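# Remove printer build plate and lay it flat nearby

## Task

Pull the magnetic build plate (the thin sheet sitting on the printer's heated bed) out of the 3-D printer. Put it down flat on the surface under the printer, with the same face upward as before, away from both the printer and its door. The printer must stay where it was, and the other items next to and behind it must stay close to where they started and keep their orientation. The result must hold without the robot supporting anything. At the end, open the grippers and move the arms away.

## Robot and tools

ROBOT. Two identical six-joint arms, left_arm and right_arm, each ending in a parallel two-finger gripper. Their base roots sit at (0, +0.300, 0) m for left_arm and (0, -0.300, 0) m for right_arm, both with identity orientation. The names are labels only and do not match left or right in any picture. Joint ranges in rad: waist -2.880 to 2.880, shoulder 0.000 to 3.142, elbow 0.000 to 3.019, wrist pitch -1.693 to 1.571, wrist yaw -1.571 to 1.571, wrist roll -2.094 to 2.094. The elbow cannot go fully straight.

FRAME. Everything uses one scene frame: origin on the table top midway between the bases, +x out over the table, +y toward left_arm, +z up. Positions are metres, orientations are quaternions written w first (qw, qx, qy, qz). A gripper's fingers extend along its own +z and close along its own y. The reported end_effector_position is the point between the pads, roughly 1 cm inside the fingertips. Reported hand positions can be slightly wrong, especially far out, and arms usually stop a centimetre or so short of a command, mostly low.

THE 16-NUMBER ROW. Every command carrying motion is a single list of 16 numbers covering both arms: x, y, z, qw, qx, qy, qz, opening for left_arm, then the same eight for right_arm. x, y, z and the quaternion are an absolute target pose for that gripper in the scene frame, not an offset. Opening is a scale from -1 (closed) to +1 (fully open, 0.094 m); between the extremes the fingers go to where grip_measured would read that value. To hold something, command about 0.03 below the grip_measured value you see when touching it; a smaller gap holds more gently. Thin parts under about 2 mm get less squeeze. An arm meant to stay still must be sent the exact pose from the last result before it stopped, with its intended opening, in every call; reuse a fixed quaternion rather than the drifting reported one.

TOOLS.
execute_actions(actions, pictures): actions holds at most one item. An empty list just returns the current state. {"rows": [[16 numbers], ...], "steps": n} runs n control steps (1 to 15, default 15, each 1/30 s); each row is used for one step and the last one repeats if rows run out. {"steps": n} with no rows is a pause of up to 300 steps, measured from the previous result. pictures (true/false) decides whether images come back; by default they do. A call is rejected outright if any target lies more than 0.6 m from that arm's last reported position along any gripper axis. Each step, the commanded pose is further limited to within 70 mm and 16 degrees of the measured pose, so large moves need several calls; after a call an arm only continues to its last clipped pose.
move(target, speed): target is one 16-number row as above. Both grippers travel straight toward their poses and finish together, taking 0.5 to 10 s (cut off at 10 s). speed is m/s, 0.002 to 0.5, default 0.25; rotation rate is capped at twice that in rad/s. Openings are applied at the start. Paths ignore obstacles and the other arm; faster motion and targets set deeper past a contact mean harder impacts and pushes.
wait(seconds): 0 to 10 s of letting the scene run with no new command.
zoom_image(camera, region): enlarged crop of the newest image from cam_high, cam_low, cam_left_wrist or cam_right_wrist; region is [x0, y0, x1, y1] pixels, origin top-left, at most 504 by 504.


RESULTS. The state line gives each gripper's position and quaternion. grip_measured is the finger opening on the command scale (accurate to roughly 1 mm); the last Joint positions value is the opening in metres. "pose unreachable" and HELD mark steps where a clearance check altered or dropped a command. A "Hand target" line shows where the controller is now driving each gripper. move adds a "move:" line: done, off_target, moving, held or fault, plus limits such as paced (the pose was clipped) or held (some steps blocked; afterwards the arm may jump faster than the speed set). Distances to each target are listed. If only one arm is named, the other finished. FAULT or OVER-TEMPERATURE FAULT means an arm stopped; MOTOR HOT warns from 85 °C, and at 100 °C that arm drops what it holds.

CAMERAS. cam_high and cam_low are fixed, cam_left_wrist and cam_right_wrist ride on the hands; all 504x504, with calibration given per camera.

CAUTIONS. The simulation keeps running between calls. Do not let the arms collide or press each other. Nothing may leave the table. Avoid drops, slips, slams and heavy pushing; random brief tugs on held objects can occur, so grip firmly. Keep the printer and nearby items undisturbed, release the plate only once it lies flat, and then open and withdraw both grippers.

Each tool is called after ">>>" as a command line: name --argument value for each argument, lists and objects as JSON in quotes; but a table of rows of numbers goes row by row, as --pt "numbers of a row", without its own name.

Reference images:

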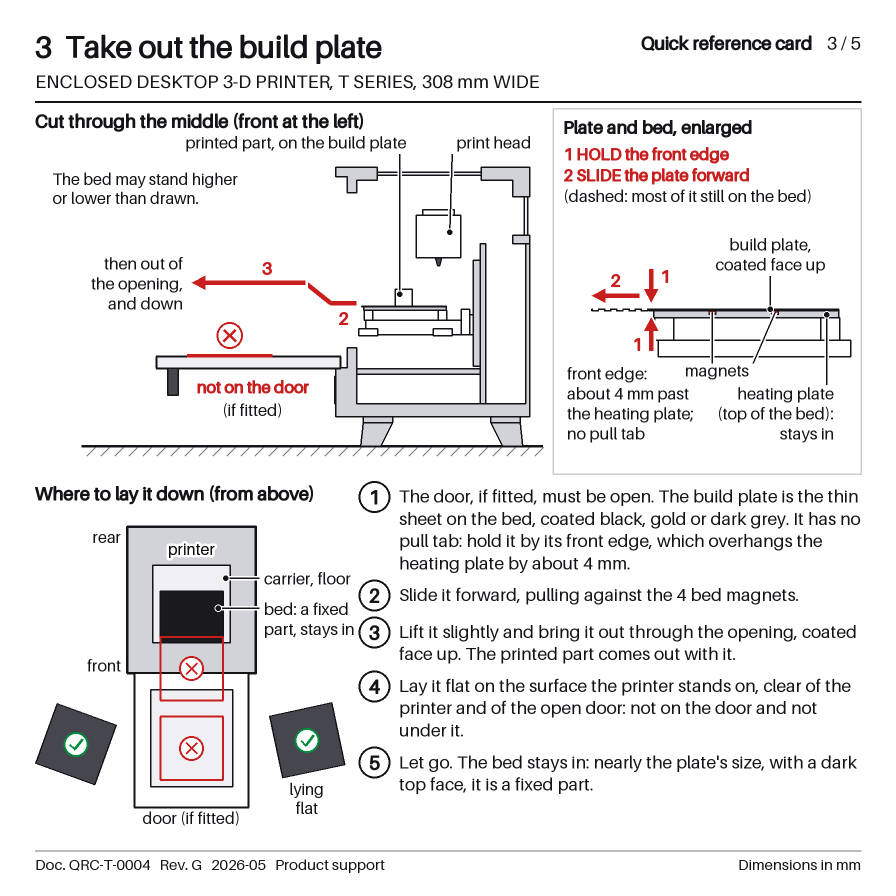

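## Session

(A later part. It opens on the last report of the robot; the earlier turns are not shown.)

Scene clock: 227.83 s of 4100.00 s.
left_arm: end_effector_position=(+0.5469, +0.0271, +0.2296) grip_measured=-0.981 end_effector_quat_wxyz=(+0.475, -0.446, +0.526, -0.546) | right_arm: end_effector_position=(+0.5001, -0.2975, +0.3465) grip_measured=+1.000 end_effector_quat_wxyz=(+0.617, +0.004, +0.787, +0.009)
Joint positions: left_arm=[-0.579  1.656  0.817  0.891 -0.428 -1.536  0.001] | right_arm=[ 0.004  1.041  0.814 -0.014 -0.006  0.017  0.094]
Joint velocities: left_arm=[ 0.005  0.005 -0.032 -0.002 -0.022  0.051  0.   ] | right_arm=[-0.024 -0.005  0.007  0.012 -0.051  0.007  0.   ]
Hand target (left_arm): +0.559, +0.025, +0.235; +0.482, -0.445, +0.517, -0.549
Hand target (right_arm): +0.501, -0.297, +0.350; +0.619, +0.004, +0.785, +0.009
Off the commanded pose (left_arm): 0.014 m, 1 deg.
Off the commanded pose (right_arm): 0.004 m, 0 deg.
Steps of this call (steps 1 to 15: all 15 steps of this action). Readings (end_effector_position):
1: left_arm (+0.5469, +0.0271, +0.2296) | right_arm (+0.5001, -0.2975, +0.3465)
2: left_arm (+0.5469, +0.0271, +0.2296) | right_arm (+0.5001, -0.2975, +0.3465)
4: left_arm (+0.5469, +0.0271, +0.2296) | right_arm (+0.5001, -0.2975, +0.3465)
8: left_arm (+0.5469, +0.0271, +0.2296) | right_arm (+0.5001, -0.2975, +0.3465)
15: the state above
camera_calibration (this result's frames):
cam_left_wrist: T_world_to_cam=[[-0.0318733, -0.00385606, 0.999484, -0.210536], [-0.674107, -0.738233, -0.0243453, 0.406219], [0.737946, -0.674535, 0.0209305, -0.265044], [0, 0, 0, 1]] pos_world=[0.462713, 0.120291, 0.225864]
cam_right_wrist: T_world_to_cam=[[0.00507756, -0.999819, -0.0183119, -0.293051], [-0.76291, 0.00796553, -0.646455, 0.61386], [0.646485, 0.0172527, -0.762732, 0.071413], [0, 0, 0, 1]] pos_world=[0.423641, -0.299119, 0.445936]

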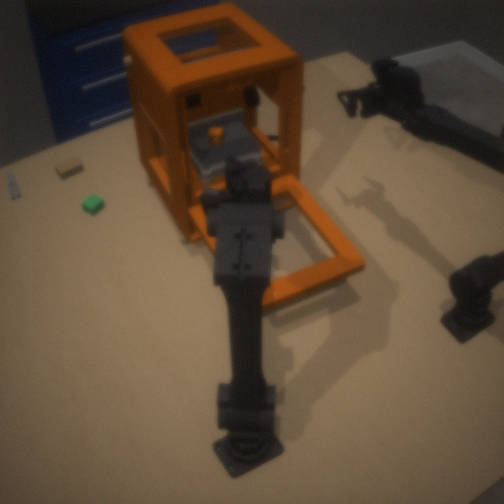

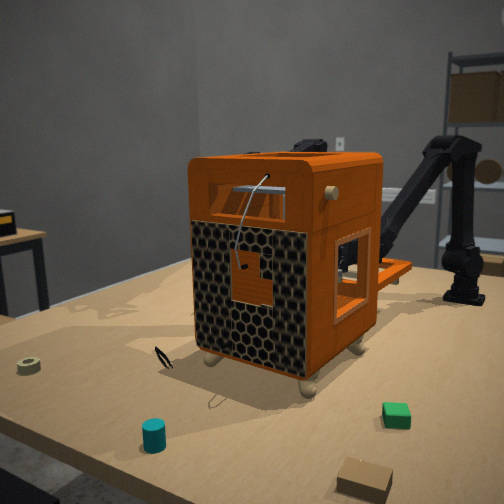

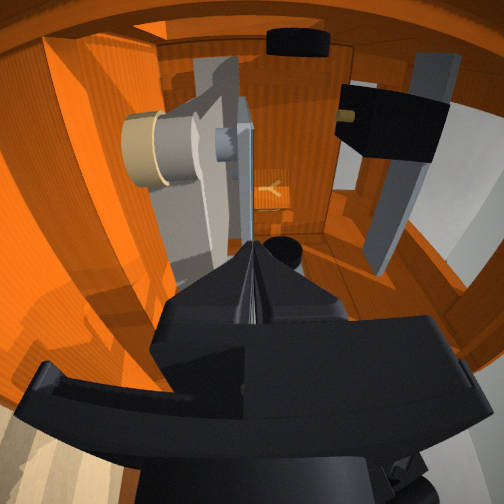

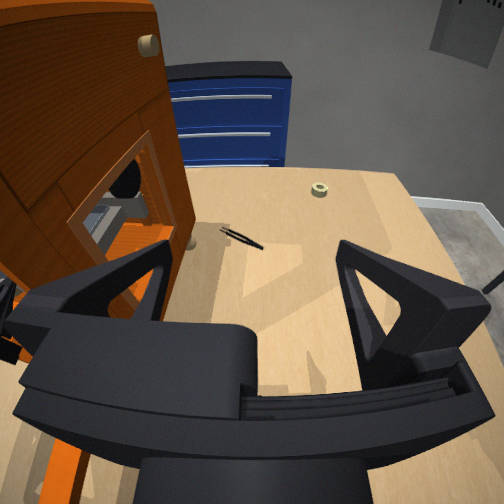

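>>> move --target '[0.562,0.025,0.236,0.4823,-0.4449,0.5172,-0.5496,-0.87,0.5,-0.2975,0.3465,0.617,0.004,0.787,0.009,1]' --speed 0.04

Scene clock: 238.43 s of 4100.00 s.
left_arm: end_effector_position=(+0.5466, +0.0269, +0.2304) grip_measured=-0.873 end_effector_quat_wxyz=(+0.475, -0.446, +0.525, -0.547) | right_arm: end_effector_position=(+0.4991, -0.2976, +0.3420) grip_measured=+1.000 end_effector_quat_wxyz=(+0.614, +0.004, +0.789, +0.009)
Joint positions: left_arm=[-0.58   1.655  0.816  0.894 -0.428 -1.536  0.006] | right_arm=[ 0.004  1.041  0.806 -0.014 -0.006  0.017  0.094]
Joint velocities: left_arm=[-0.015  0.005 -0.002  0.012 -0.037 -0.051 -0.   ] | right_arm=[-0.005 -0.005 -0.007 -0.017  0.037 -0.066  0.   ]
Hand target (left_arm): +0.561, +0.026, +0.236; +0.482, -0.445, +0.517, -0.549
Hand target (right_arm): +0.500, -0.298, +0.346; +0.617, +0.004, +0.787, +0.009
Off the commanded pose (left_arm): 0.017 m, 1 deg.
Off the commanded pose (right_arm): 0.005 m, 0 deg.
After step 90, 6.90 s passed at rest.
move: off_target (left_arm)
camera_calibration (this result's frames):
cam_left_wrist: T_world_to_cam=[[-0.0344036, -0.00215228, 0.999406, -0.210065], [-0.674045, -0.738274, -0.0247933, 0.405938], [0.737888, -0.674498, 0.0239485, -0.265573], [0, 0, 0, 1]] pos_world=[0.462357, 0.120113, 0.226365]
cam_right_wrist: T_world_to_cam=[[0.0049448, -0.99982, -0.0183204, -0.293061], [-0.767576, 0.00794763, -0.640909, 0.610611], [0.640939, 0.0172315, -0.767398, 0.0730874], [0, 0, 0, 1]] pos_world=[0.423295, -0.299121, 0.442065]

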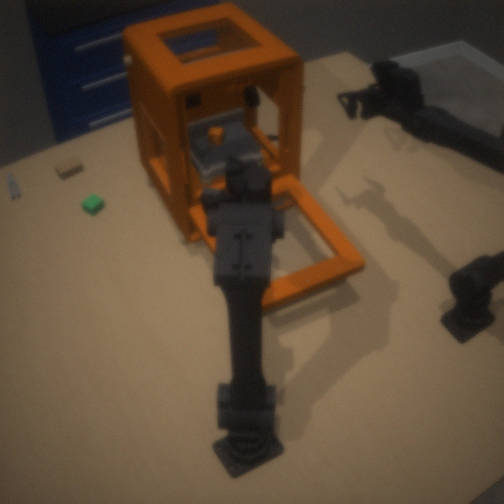

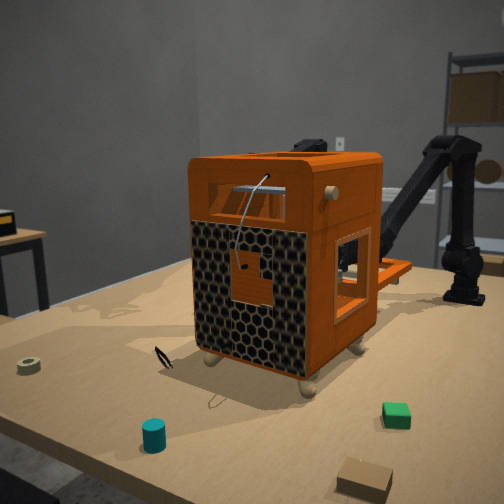

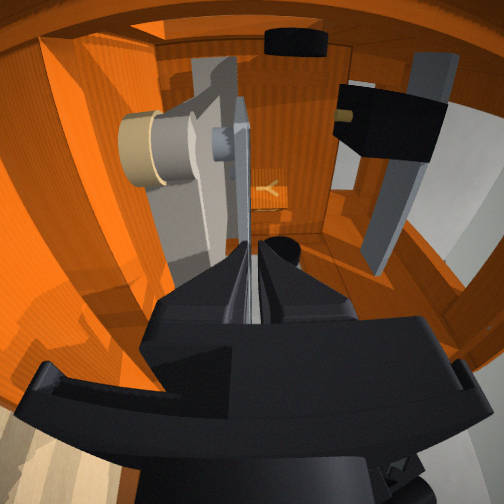

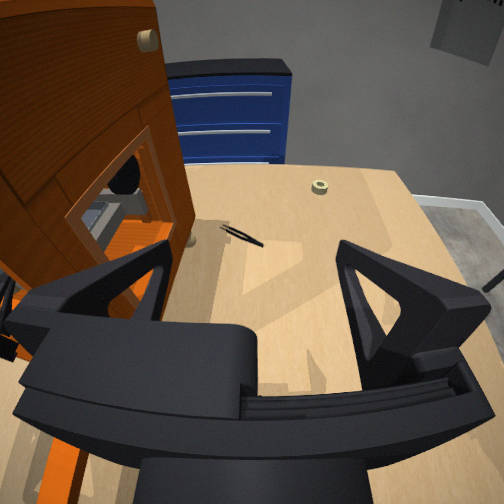

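>>> move --target '[0.562,0.025,0.233,0.4823,-0.4449,0.5172,-0.5496,-1,0.5,-0.2975,0.3465,0.617,0.004,0.787,0.009,1]' --speed 0.04

>>> zoom_image --camera "cam_left_wrist" --region '[200,190,310,300]'

Scene clock: 244.00 s of 4100.00 s.
left_arm: end_effector_position=(+0.5467, +0.0268, +0.2296) grip_measured=-0.981 end_effector_quat_wxyz=(+0.475, -0.446, +0.526, -0.546) | right_arm: end_effector_position=(+0.4984, -0.2976, +0.3395) grip_measured=+1.000 end_effector_quat_wxyz=(+0.612, +0.004, +0.791, +0.009)
Joint positions: left_arm=[-0.58   1.657  0.816  0.895 -0.428 -1.536  0.001] | right_arm=[ 0.004  1.041  0.802 -0.014 -0.006  0.017  0.094]
Joint velocities: left_arm=[-0.005 -0.015 -0.017 -0.002  0.037  0.007  0.   ] | right_arm=[ 0.015 -0.024 -0.007  0.012 -0.037  0.007  0.   ]
Hand target (left_arm): +0.561, +0.026, +0.233; +0.482, -0.445, +0.517, -0.549
Hand target (right_arm): +0.500, -0.297, +0.347; +0.617, +0.004, +0.787, +0.009
Off the commanded pose (left_arm): 0.016 m, 1 deg.
Off the commanded pose (right_arm): 0.007 m, 1 deg.
After step 90, 1.87 s passed at rest.
move: off_target (left_arm)
camera_calibration (this result's frames):
cam_left_wrist: T_world_to_cam=[[-0.0337656, -0.00256995, 0.999426, -0.209551], [-0.674061, -0.738263, -0.0246716, 0.405925], [0.737903, -0.674508, 0.0231956, -0.265561], [0, 0, 0, 1]] pos_world=[0.462501, 0.120018, 0.225605]
cam_right_wrist: T_world_to_cam=[[0.00486792, -0.99982, -0.0183249, -0.293068], [-0.770258, 0.00793734, -0.637683, 0.608725], [0.637714, 0.0172191, -0.770081, 0.0740461], [0, 0, 0, 1]] pos_world=[0.423082, -0.299122, 0.439824]

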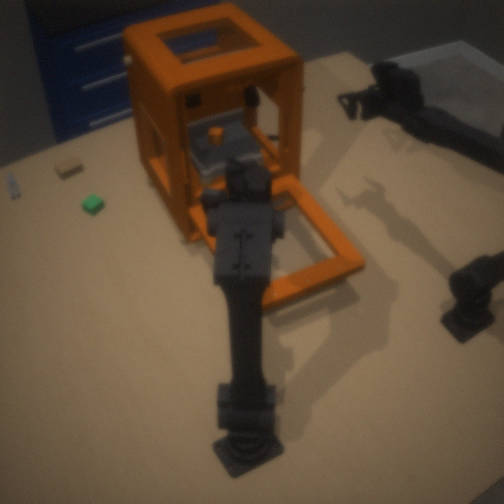

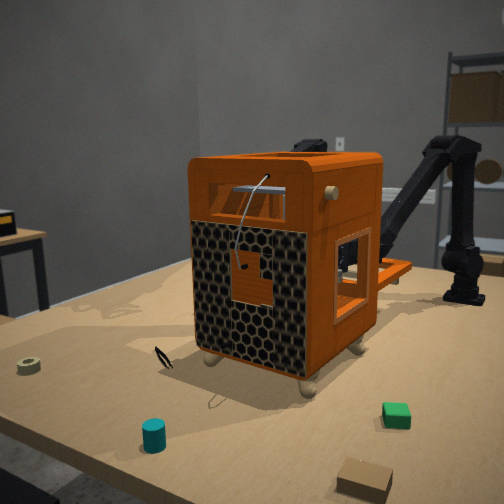

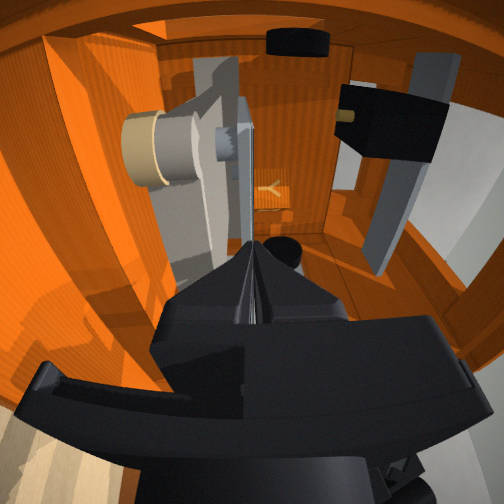

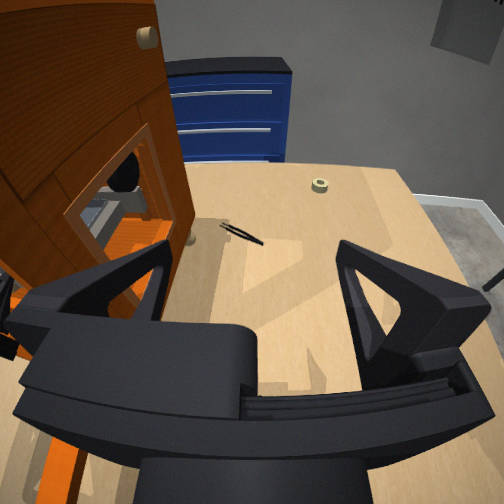

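Region (200, 190, 310, 300) of cam_left_wrist's 504x504 image, scaled by 4.582, with more detail than that image has.

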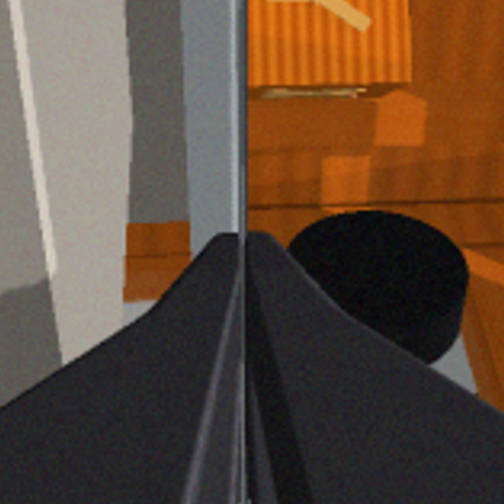

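>>> move --target '[0.515,0.032,0.243,0.4823,-0.4449,0.5172,-0.5496,-1,0.5,-0.2975,0.3465,0.617,0.004,0.787,0.009,1]' --speed 0.03

>>> zoom_image --camera "cam_high" --region '[170,90,290,210]'

Scene clock: 247.80 s of 4100.00 s.
left_arm: end_effector_position=(+0.5228, +0.0336, +0.2292) grip_measured=-0.981 end_effector_quat_wxyz=(+0.479, -0.452, +0.525, -0.539) | right_arm: end_effector_position=(+0.4977, -0.2976, +0.3365) grip_measured=+1.000 end_effector_quat_wxyz=(+0.610, +0.004, +0.792, +0.009)
Joint positions: left_arm=[-0.603  1.605  0.754  0.895 -0.469 -1.535  0.001] | right_arm=[ 0.004  1.041  0.797 -0.014 -0.006  0.017  0.094]
Joint velocities: left_arm=[-0.024 -0.015 -0.007  0.007 -0.022  0.007  0.   ] | right_arm=[-0.015  0.005  0.007 -0.007  0.051 -0.081  0.   ]
Hand target (left_arm): +0.515, +0.032, +0.243; +0.482, -0.445, +0.517, -0.549
Hand target (right_arm): +0.500, -0.297, +0.347; +0.617, +0.004, +0.787, +0.009
Off the commanded pose (left_arm): 0.016 m, 2 deg.
Off the commanded pose (right_arm): 0.010 m, 1 deg.
move: off_target (left_arm)
camera_calibration (this result's frames):
cam_left_wrist: T_world_to_cam=[[-0.0241275, -0.0079056, 0.999678, -0.214882], [-0.661523, -0.749605, -0.0218941, 0.38796], [0.749536, -0.661838, 0.0128564, -0.247448], [0, 0, 0, 1]] pos_world=[0.436932, 0.125347, 0.226488]
cam_right_wrist: T_world_to_cam=[[0.00477703, -0.999821, -0.0183298, -0.293075], [-0.773411, 0.00792524, -0.633855, 0.60649], [0.633887, 0.0172044, -0.773234, 0.0751688], [0, 0, 0, 1]] pos_world=[0.422818, -0.299123, 0.437178]

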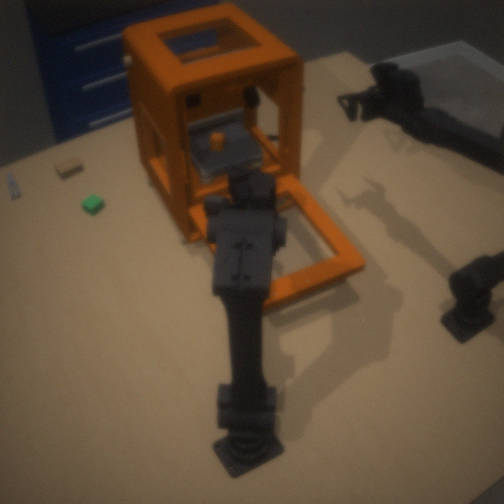

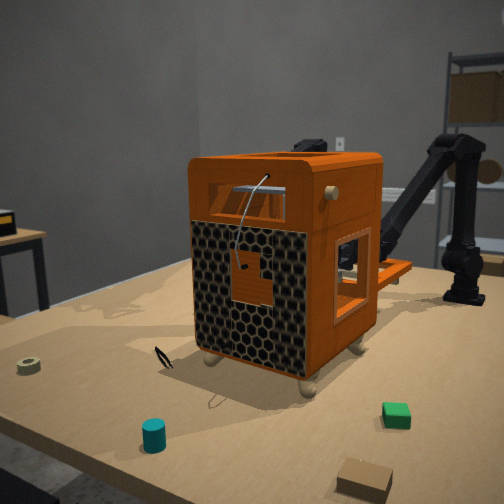

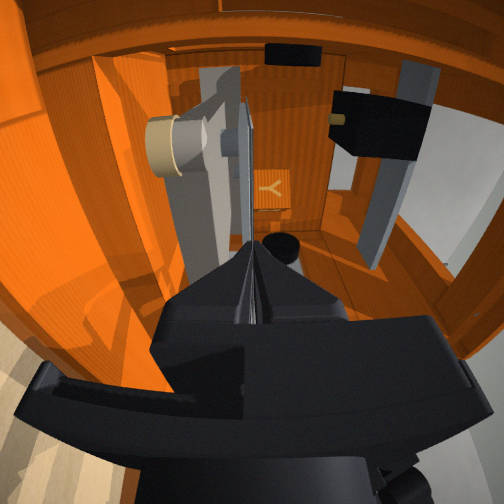

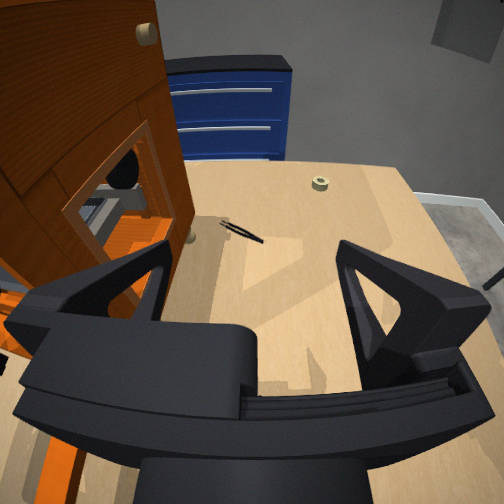

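Region (170, 90, 290, 210) of cam_high's 504x504 image, scaled by 4.200, with more detail than that image has.

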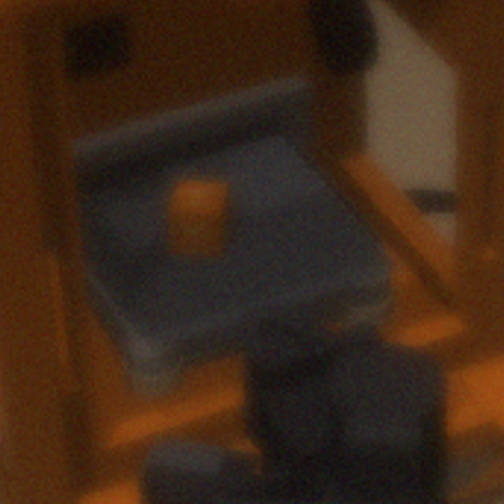

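>>> move --target '[0.42,0.045,0.25,0.4823,-0.4449,0.5172,-0.5496,-1,0.5,-0.2975,0.3465,0.617,0.004,0.787,0.009,1]' --speed 0.04

>>> zoom_image --camera "cam_high" --region '[150,80,310,240]'

Scene clock: 252.73 s of 4100.00 s.
left_arm: end_effector_position=(+0.4262, +0.0452, +0.2360) grip_measured=-0.981 end_effector_quat_wxyz=(+0.480, -0.451, +0.529, -0.536) | right_arm: end_effector_position=(+0.4968, -0.2976, +0.3330) grip_measured=+1.000 end_effector_quat_wxyz=(+0.608, +0.004, +0.794, +0.009)
Joint positions: left_arm=[-0.734  1.39   0.535  0.896 -0.599 -1.523  0.001] | right_arm=[ 0.004  1.041  0.792 -0.014 -0.006  0.017  0.094]
Joint velocities: left_arm=[-0.005  0.005  0.002 -0.002  0.037  0.007  0.001] | right_arm=[-0.005  0.005  0.002  0.007  0.066 -0.007  0.   ]
Hand target (left_arm): +0.421, +0.045, +0.251; +0.483, -0.445, +0.517, -0.549
Hand target (right_arm): +0.500, -0.297, +0.346; +0.617, +0.004, +0.787, +0.009
Off the commanded pose (left_arm): 0.015 m, 2 deg.
Off the commanded pose (right_arm): 0.014 m, 1 deg.
move: off_target (left_arm, right_arm)
camera_calibration (this result's frames):
cam_left_wrist: T_world_to_cam=[[-0.0208429, -0.0168042, 0.999642, -0.224915], [-0.662213, -0.748851, -0.0263958, 0.334285], [0.749026, -0.662526, 0.00448027, -0.165292], [0, 0, 0, 1]] pos_world=[0.340488, 0.13704, 0.234399]
cam_right_wrist: T_world_to_cam=[[0.00467213, -0.999821, -0.0183349, -0.293085], [-0.777025, 0.00791138, -0.62942, 0.603905], [0.629452, 0.0171874, -0.776849, 0.0764505], [0, 0, 0, 1]] pos_world=[0.422497, -0.299124, 0.434126]

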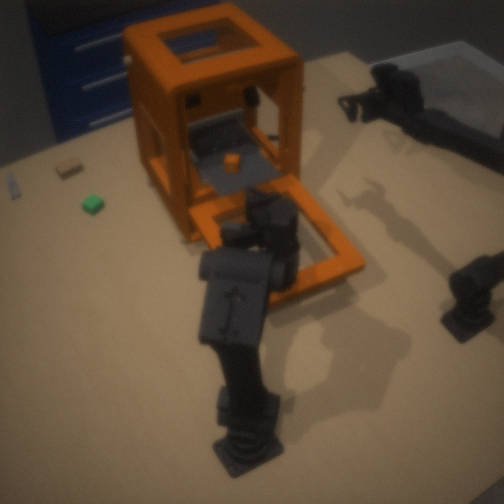

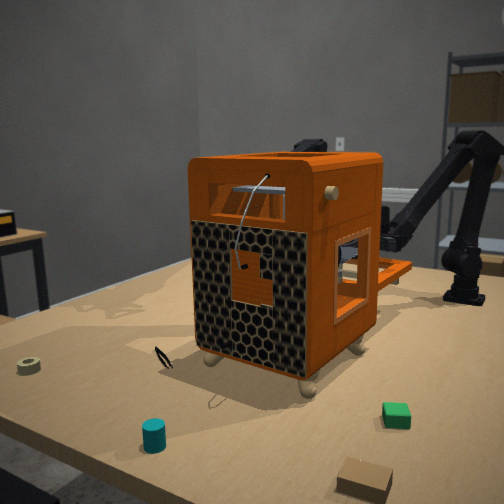

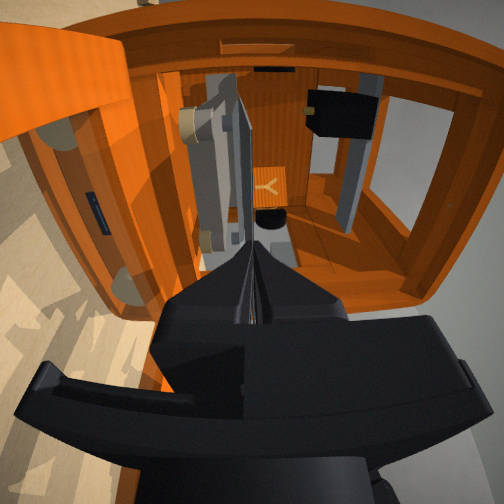

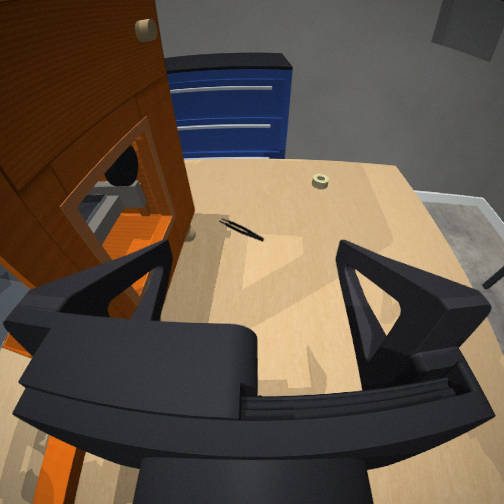

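Region (150, 80, 310, 240) of cam_high's 504x504 image, scaled by 3.150, with more detail than that image has.

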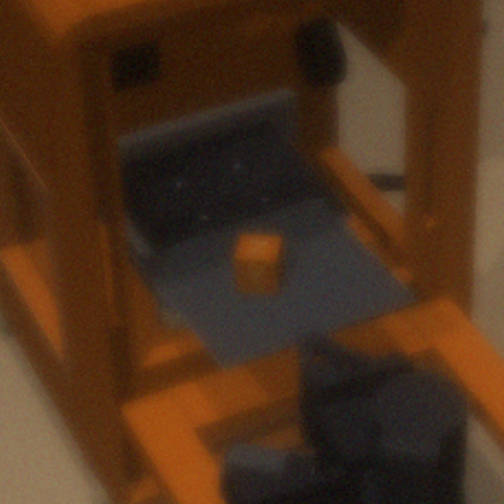

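>>> move --target '[0.465,0.040,0.25,0.4823,-0.4449,0.5172,-0.5496,-0.88,0.5,-0.2975,0.3465,0.617,0.004,0.787,0.009,1]' --speed 0.03

>>> move --target '[0.465,0.040,0.25,0.4823,-0.4449,0.5172,-0.5496,-1,0.5,-0.2975,0.3465,0.617,0.004,0.787,0.009,1]' --speed 0.03

>>> zoom_image --camera "cam_high" --region '[150,80,310,240]'

Scene clock: 259.10 s of 4100.00 s.
left_arm: end_effector_position=(+0.4483, +0.0474, +0.2287) grip_measured=-0.882 end_effector_quat_wxyz=(+0.476, -0.447, +0.537, -0.533) | right_arm: end_effector_position=(+0.4961, -0.2976, +0.3304) grip_measured=+1.000 end_effector_quat_wxyz=(+0.606, +0.004, +0.795, +0.009)
Joint positions: left_arm=[-0.684  1.438  0.568  0.896 -0.537 -1.523  0.006] | right_arm=[ 0.004  1.041  0.787 -0.014 -0.006  0.017  0.094]
Joint velocities: left_arm=[-0.015 -0.005  0.007 -0.002 -0.037 -0.037 -0.001] | right_arm=[ 0.005 -0.015  0.017 -0.012 -0.022 -0.037  0.   ]
Hand target (left_arm): +0.464, +0.041, +0.250; +0.482, -0.445, +0.517, -0.549
Hand target (right_arm): +0.500, -0.297, +0.346; +0.617, +0.004, +0.787, +0.009
Off the commanded pose (left_arm): 0.028 m, 3 deg.
Off the commanded pose (right_arm): 0.017 m, 2 deg.
After step 90, 1.73 s passed at rest.
move: off_target (left_arm, right_arm)
camera_calibration (this result's frames):
cam_left_wrist: T_world_to_cam=[[-0.0109753, -0.0285334, 0.999533, -0.220951], [-0.671265, -0.740669, -0.0285145, 0.354491], [0.741136, -0.671264, -0.0110244, -0.172799], [0, 0, 0, 1]] pos_world=[0.363599, 0.140262, 0.22905]
cam_right_wrist: T_world_to_cam=[[0.00459519, -0.999821, -0.0183382, -0.293092], [-0.77966, 0.00790127, -0.626154, 0.602004], [0.626187, 0.0171749, -0.779484, 0.077381], [0, 0, 0, 1]] pos_world=[0.42225, -0.299125, 0.43189]

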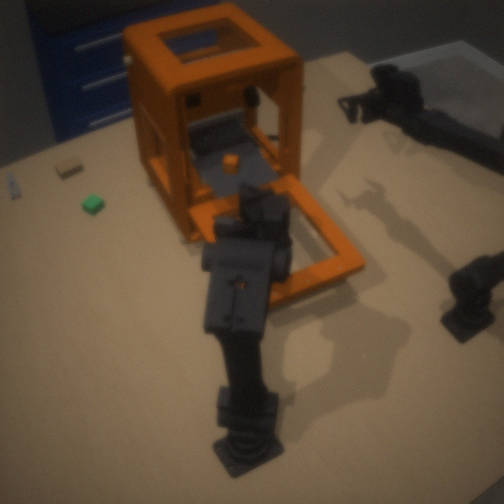

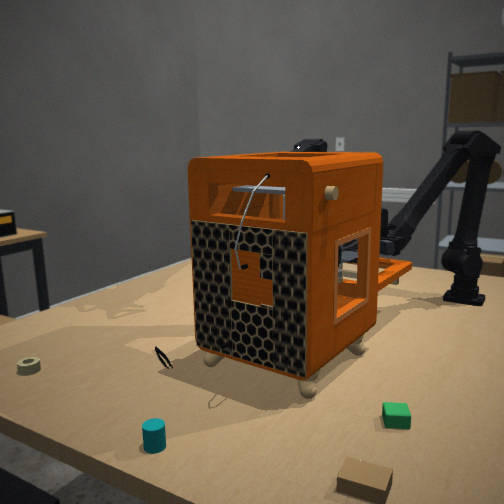

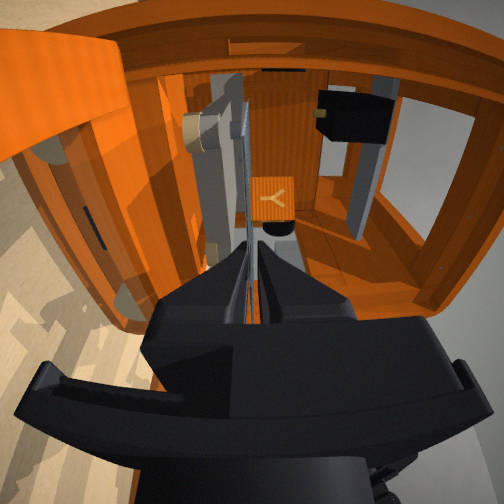

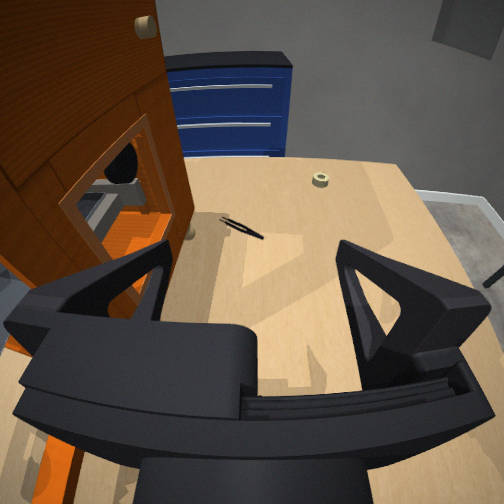

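Scene clock: 260.27 s of 4100.00 s.
left_arm: end_effector_position=(+0.4483, +0.0474, +0.2287) grip_measured=-0.978 end_effector_quat_wxyz=(+0.476, -0.448, +0.537, -0.534) | right_arm: end_effector_position=(+0.4957, -0.2976, +0.3288) grip_measured=+1.000 end_effector_quat_wxyz=(+0.605, +0.004, +0.796, +0.009)
Joint positions: left_arm=[-0.684  1.438  0.568  0.896 -0.537 -1.524  0.001] | right_arm=[ 0.004  1.041  0.785 -0.014 -0.006  0.017  0.094]
Joint velocities: left_arm=[-0.005 -0.005 -0.012 -0.007  0.007 -0.037  0.001] | right_arm=[ 0.005 -0.015 -0.007  0.002  0.037 -0.11   0.   ]
Hand target (left_arm): +0.464, +0.041, +0.250; +0.483, -0.445, +0.517, -0.549
Hand target (right_arm): +0.500, -0.297, +0.347; +0.617, +0.004, +0.787, +0.009
Off the commanded pose (left_arm): 0.028 m, 3 deg.
Off the commanded pose (right_arm): 0.018 m, 2 deg.
move: off_target (left_arm, right_arm)
camera_calibration (this result's frames):
cam_left_wrist: T_world_to_cam=[[-0.0108085, -0.0274018, 0.999566, -0.221087], [-0.671289, -0.740683, -0.0275637, 0.354285], [0.741117, -0.671295, -0.0103889, -0.172934], [0, 0, 0, 1]] pos_world=[0.363602, 0.140265, 0.22896]
cam_right_wrist: T_world_to_cam=[[0.00454621, -0.999821, -0.0183402, -0.293096], [-0.781329, 0.00789486, -0.624069, 0.600793], [0.624103, 0.0171669, -0.781154, 0.077969], [0, 0, 0, 1]] pos_world=[0.422089, -0.299125, 0.430467]

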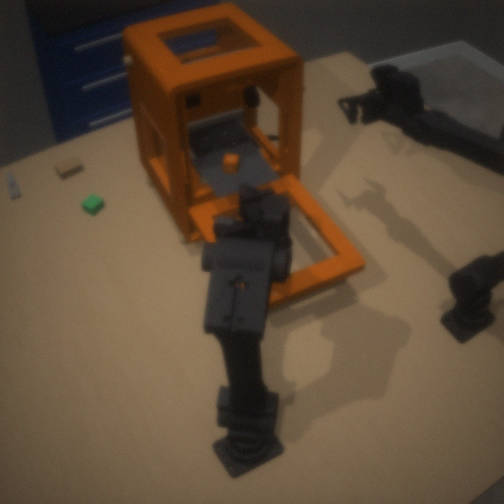

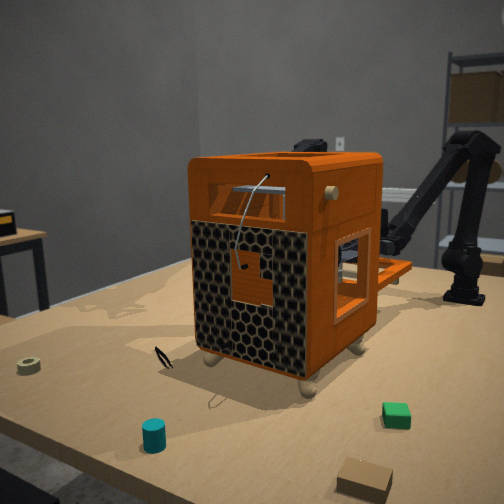

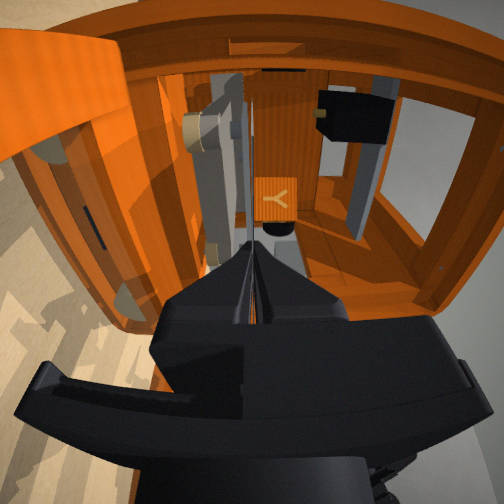

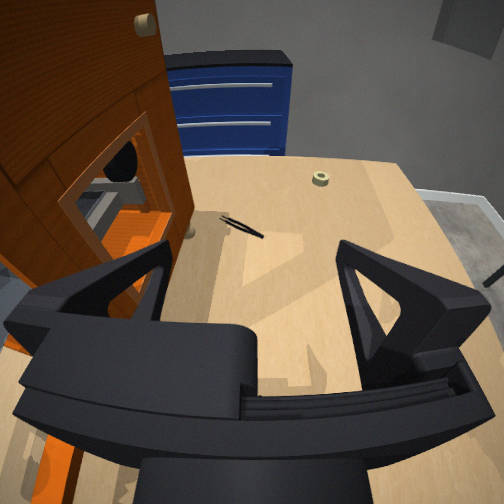

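Region (150, 80, 310, 240) of cam_high's 504x504 image, scaled by 3.150, with more detail than that image has.

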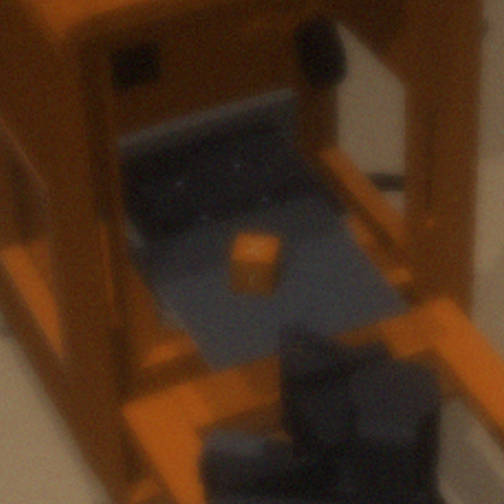

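>>> move --target '[0.34,0.062,0.27,0.4823,-0.4449,0.5172,-0.5496,-1,0.5,-0.2975,0.3465,0.617,0.004,0.787,0.009,1]' --speed 0.05

Scene clock: 272.80 s of 4100.00 s.
left_arm: end_effector_position=(+0.3450, +0.0607, +0.2605) grip_measured=-0.978 end_effector_quat_wxyz=(+0.482, -0.447, +0.524, -0.542) | right_arm: end_effector_position=(+0.4949, -0.2976, +0.3260) grip_measured=+1.000 end_effector_quat_wxyz=(+0.603, +0.004, +0.797, +0.009)
Joint positions: left_arm=[-0.888  1.124  0.393  0.801 -0.751 -1.502  0.001] | right_arm=[ 0.004  1.041  0.78  -0.014 -0.006  0.017  0.094]
Joint velocities: left_arm=[-0.015  0.005  0.012 -0.027  0.037 -0.022 -0.001] | right_arm=[-0.015 -0.015  0.017 -0.032  0.022  0.022  0.   ]
Hand target (left_arm): +0.341, +0.061, +0.271; +0.483, -0.444, +0.517, -0.550
Hand target (right_arm): +0.499, -0.297, +0.346; +0.617, +0.004, +0.787, +0.009
Off the commanded pose (left_arm): 0.011 m, 1 deg.
Off the commanded pose (right_arm): 0.021 m, 2 deg.
After step 90, 6.90 s passed at rest.
move: off_target (left_arm, right_arm)
camera_calibration (this result's frames):
cam_left_wrist: T_world_to_cam=[[-0.0375098, -0.0114424, 0.999231, -0.245291], [-0.662893, -0.747967, -0.0334493, 0.294741], [0.747774, -0.663638, 0.020471, -0.0979918], [0, 0, 0, 1]] pos_world=[0.259457, 0.152619, 0.256968]
cam_right_wrist: T_world_to_cam=[[0.00446225, -0.999822, -0.0183432, -0.293104], [-0.784178, 0.00788394, -0.620486, 0.598712], [0.62052, 0.0171531, -0.784003, 0.0789694], [0, 0, 0, 1]] pos_world=[0.421803, -0.299126, 0.428029]

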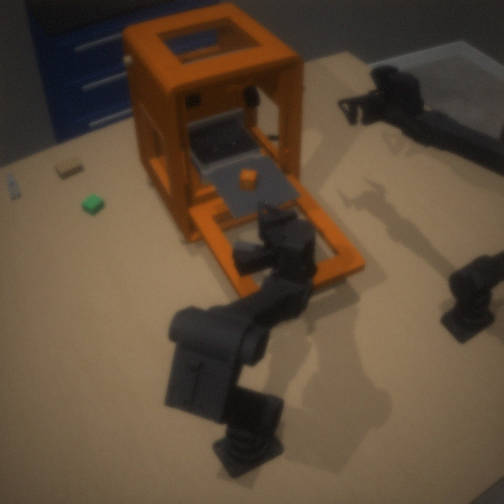

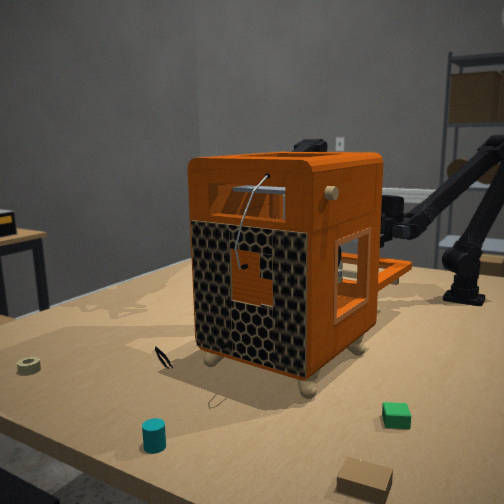

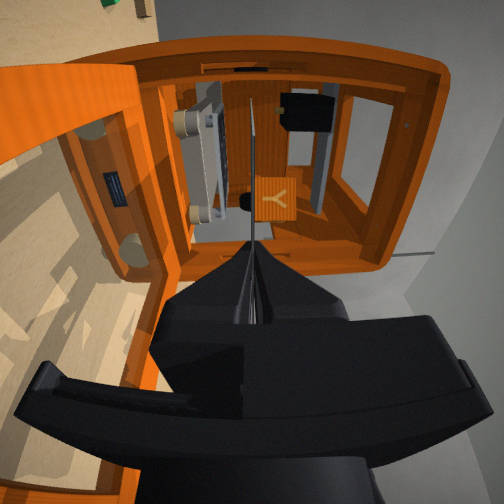

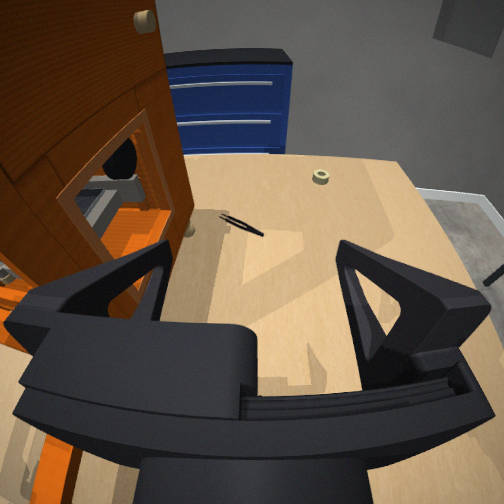

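>>> move --target '[0.30,0.07,0.275,0.4823,-0.4449,0.5172,-0.5496,-1,0.5,-0.2975,0.3465,0.617,0.004,0.787,0.009,1]' --speed 0.06

>>> move --target '[0.33,0.32,0.25,0.5,-0.5,0.5,-0.5,-1,0.5,-0.2975,0.3465,0.617,0.004,0.787,0.009,1]' --speed 0.08

Scene clock: 277.93 s of 4100.00 s.
left_arm: end_effector_position=(+0.3039, +0.0689, +0.2672) grip_measured=-0.978 end_effector_quat_wxyz=(+0.483, -0.447, +0.522, -0.543) | right_arm: end_effector_position=(+0.4945, -0.2976, +0.3247) grip_measured=+1.000 end_effector_quat_wxyz=(+0.602, +0.004, +0.798, +0.009)
Joint positions: left_arm=[-0.997  0.989  0.334  0.74  -0.859 -1.487  0.001] | right_arm=[ 0.004  1.041  0.778 -0.014 -0.006  0.017  0.094]
Joint velocities: left_arm=[-0.024 -0.024  0.002 -0.007  0.022  0.022  0.   ] | right_arm=[-0.005 -0.005  0.007 -0.002 -0.037 -0.022  0.   ]
Hand target (left_arm): +0.301, +0.069, +0.275; +0.483, -0.444, +0.517, -0.550
Hand target (right_arm): +0.499, -0.297, +0.346; +0.617, +0.004, +0.787, +0.009
Off the commanded pose (left_arm): 0.009 m, 1 deg.
Off the commanded pose (right_arm): 0.023 m, 2 deg.
After step 90, 1.03 s passed at rest.
move: off_target (right_arm)
camera_calibration (this result's frames):
cam_left_wrist: T_world_to_cam=[[-0.0409147, -0.00907314, 0.999121, -0.252502], [-0.66274, -0.74808, -0.033933, 0.273946], [0.747731, -0.663546, 0.0245943, -0.0629971], [0, 0, 0, 1]] pos_world=[0.218329, 0.160842, 0.263125]
cam_right_wrist: T_world_to_cam=[[0.00442026, -0.999822, -0.0183446, -0.293108], [-0.785596, 0.00787849, -0.61869, 0.59767], [0.618724, 0.0171462, -0.785421, 0.079466], [0, 0, 0, 1]] pos_world=[0.421655, -0.299127, 0.42681]

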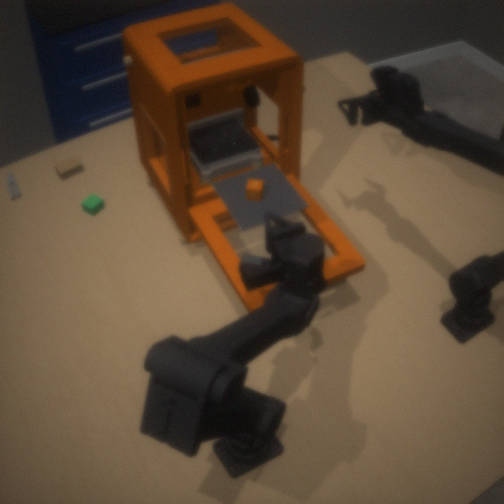

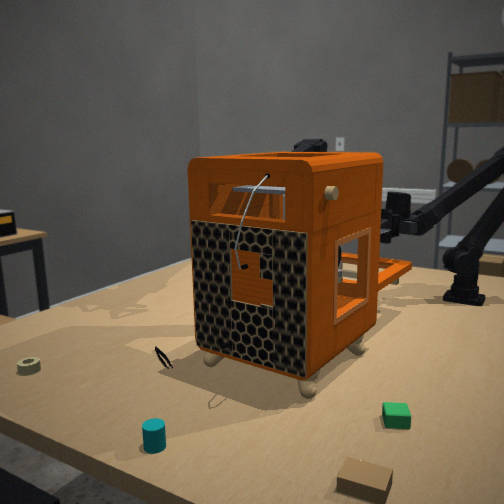

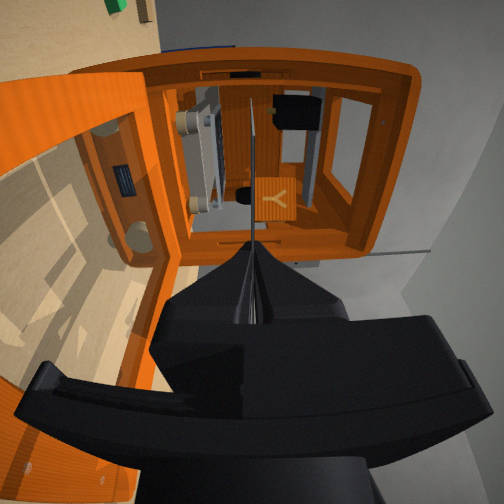

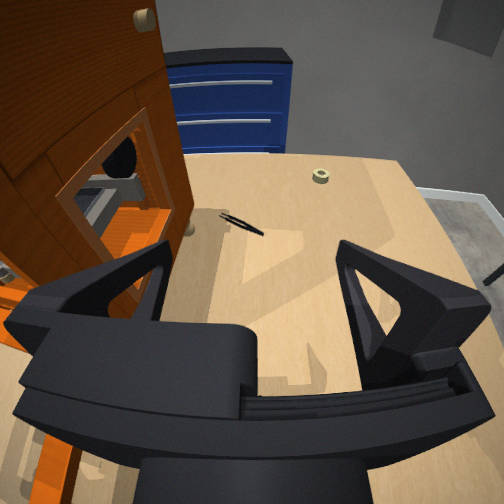

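Scene clock: 281.43 s of 4100.00 s.
left_arm: end_effector_position=(+0.3278, +0.3183, +0.2428) grip_measured=-0.978 end_effector_quat_wxyz=(+0.493, -0.507, +0.506, -0.494) | right_arm: end_effector_position=(+0.4938, -0.2976, +0.3219) grip_measured=+1.000 end_effector_quat_wxyz=(+0.601, +0.004, +0.800, +0.009)
Joint positions: left_arm=[ 0.119  0.493  0.172  0.296  0.119 -1.57   0.001] | right_arm=[ 0.004  1.041  0.773 -0.014 -0.006  0.017  0.094]
Joint velocities: left_arm=[ 0.005  0.005 -0.027 -0.007 -0.007  0.022  0.001] | right_arm=[-0.015 -0.015  0.002 -0.007 -0.022  0.022  0.   ]
Hand target (left_arm): +0.329, +0.319, +0.250; +0.496, -0.504, +0.499, -0.501
Hand target (right_arm): +0.499, -0.297, +0.346; +0.617, +0.004, +0.787, +0.009
Off the commanded pose (left_arm): 0.008 m, 1 deg.
Off the commanded pose (right_arm): 0.025 m, 2 deg.
move: off_target (right_arm)
camera_calibration (this result's frames):
cam_left_wrist: T_world_to_cam=[[0.0412652, 0.0065084, 0.999127, -0.256861], [-0.555144, -0.831271, 0.0283431, 0.451572], [0.83073, -0.555829, -0.0306895, 0.0371678], [0, 0, 0, 1]] pos_world=[0.23041, 0.39771, 0.244978]
cam_right_wrist: T_world_to_cam=[[0.00433628, -0.999822, -0.0183471, -0.293116], [-0.78842, 0.00786766, -0.615087, 0.595583], [0.615123, 0.0171324, -0.788245, 0.0804522], [0, 0, 0, 1]] pos_world=[0.421353, -0.299128, 0.424374]

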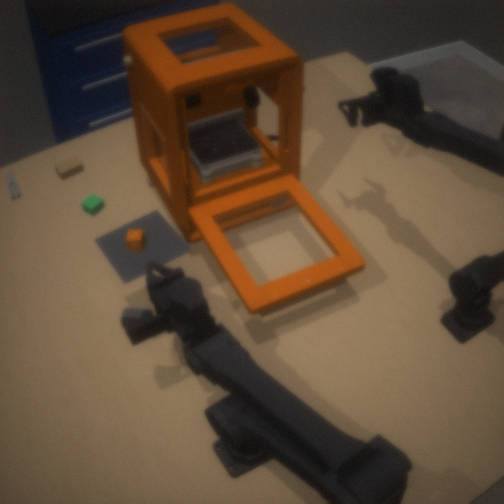

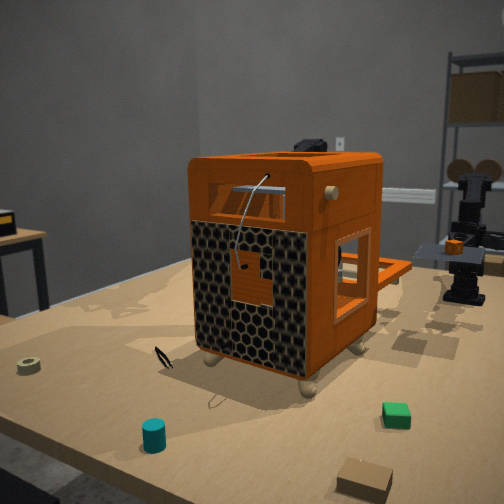

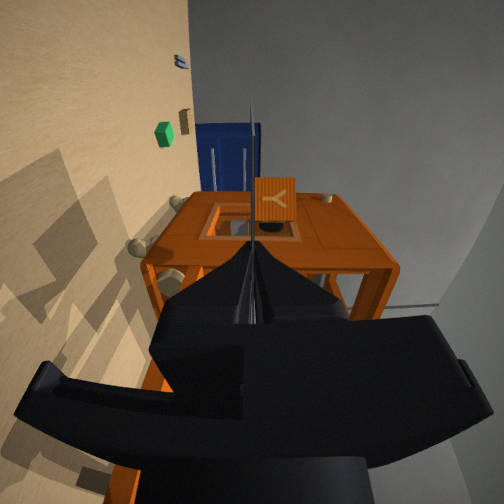

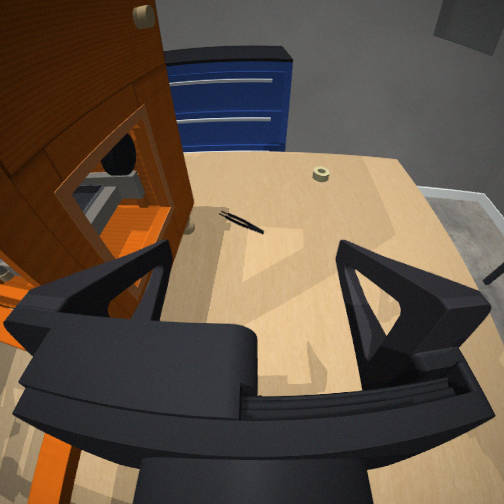

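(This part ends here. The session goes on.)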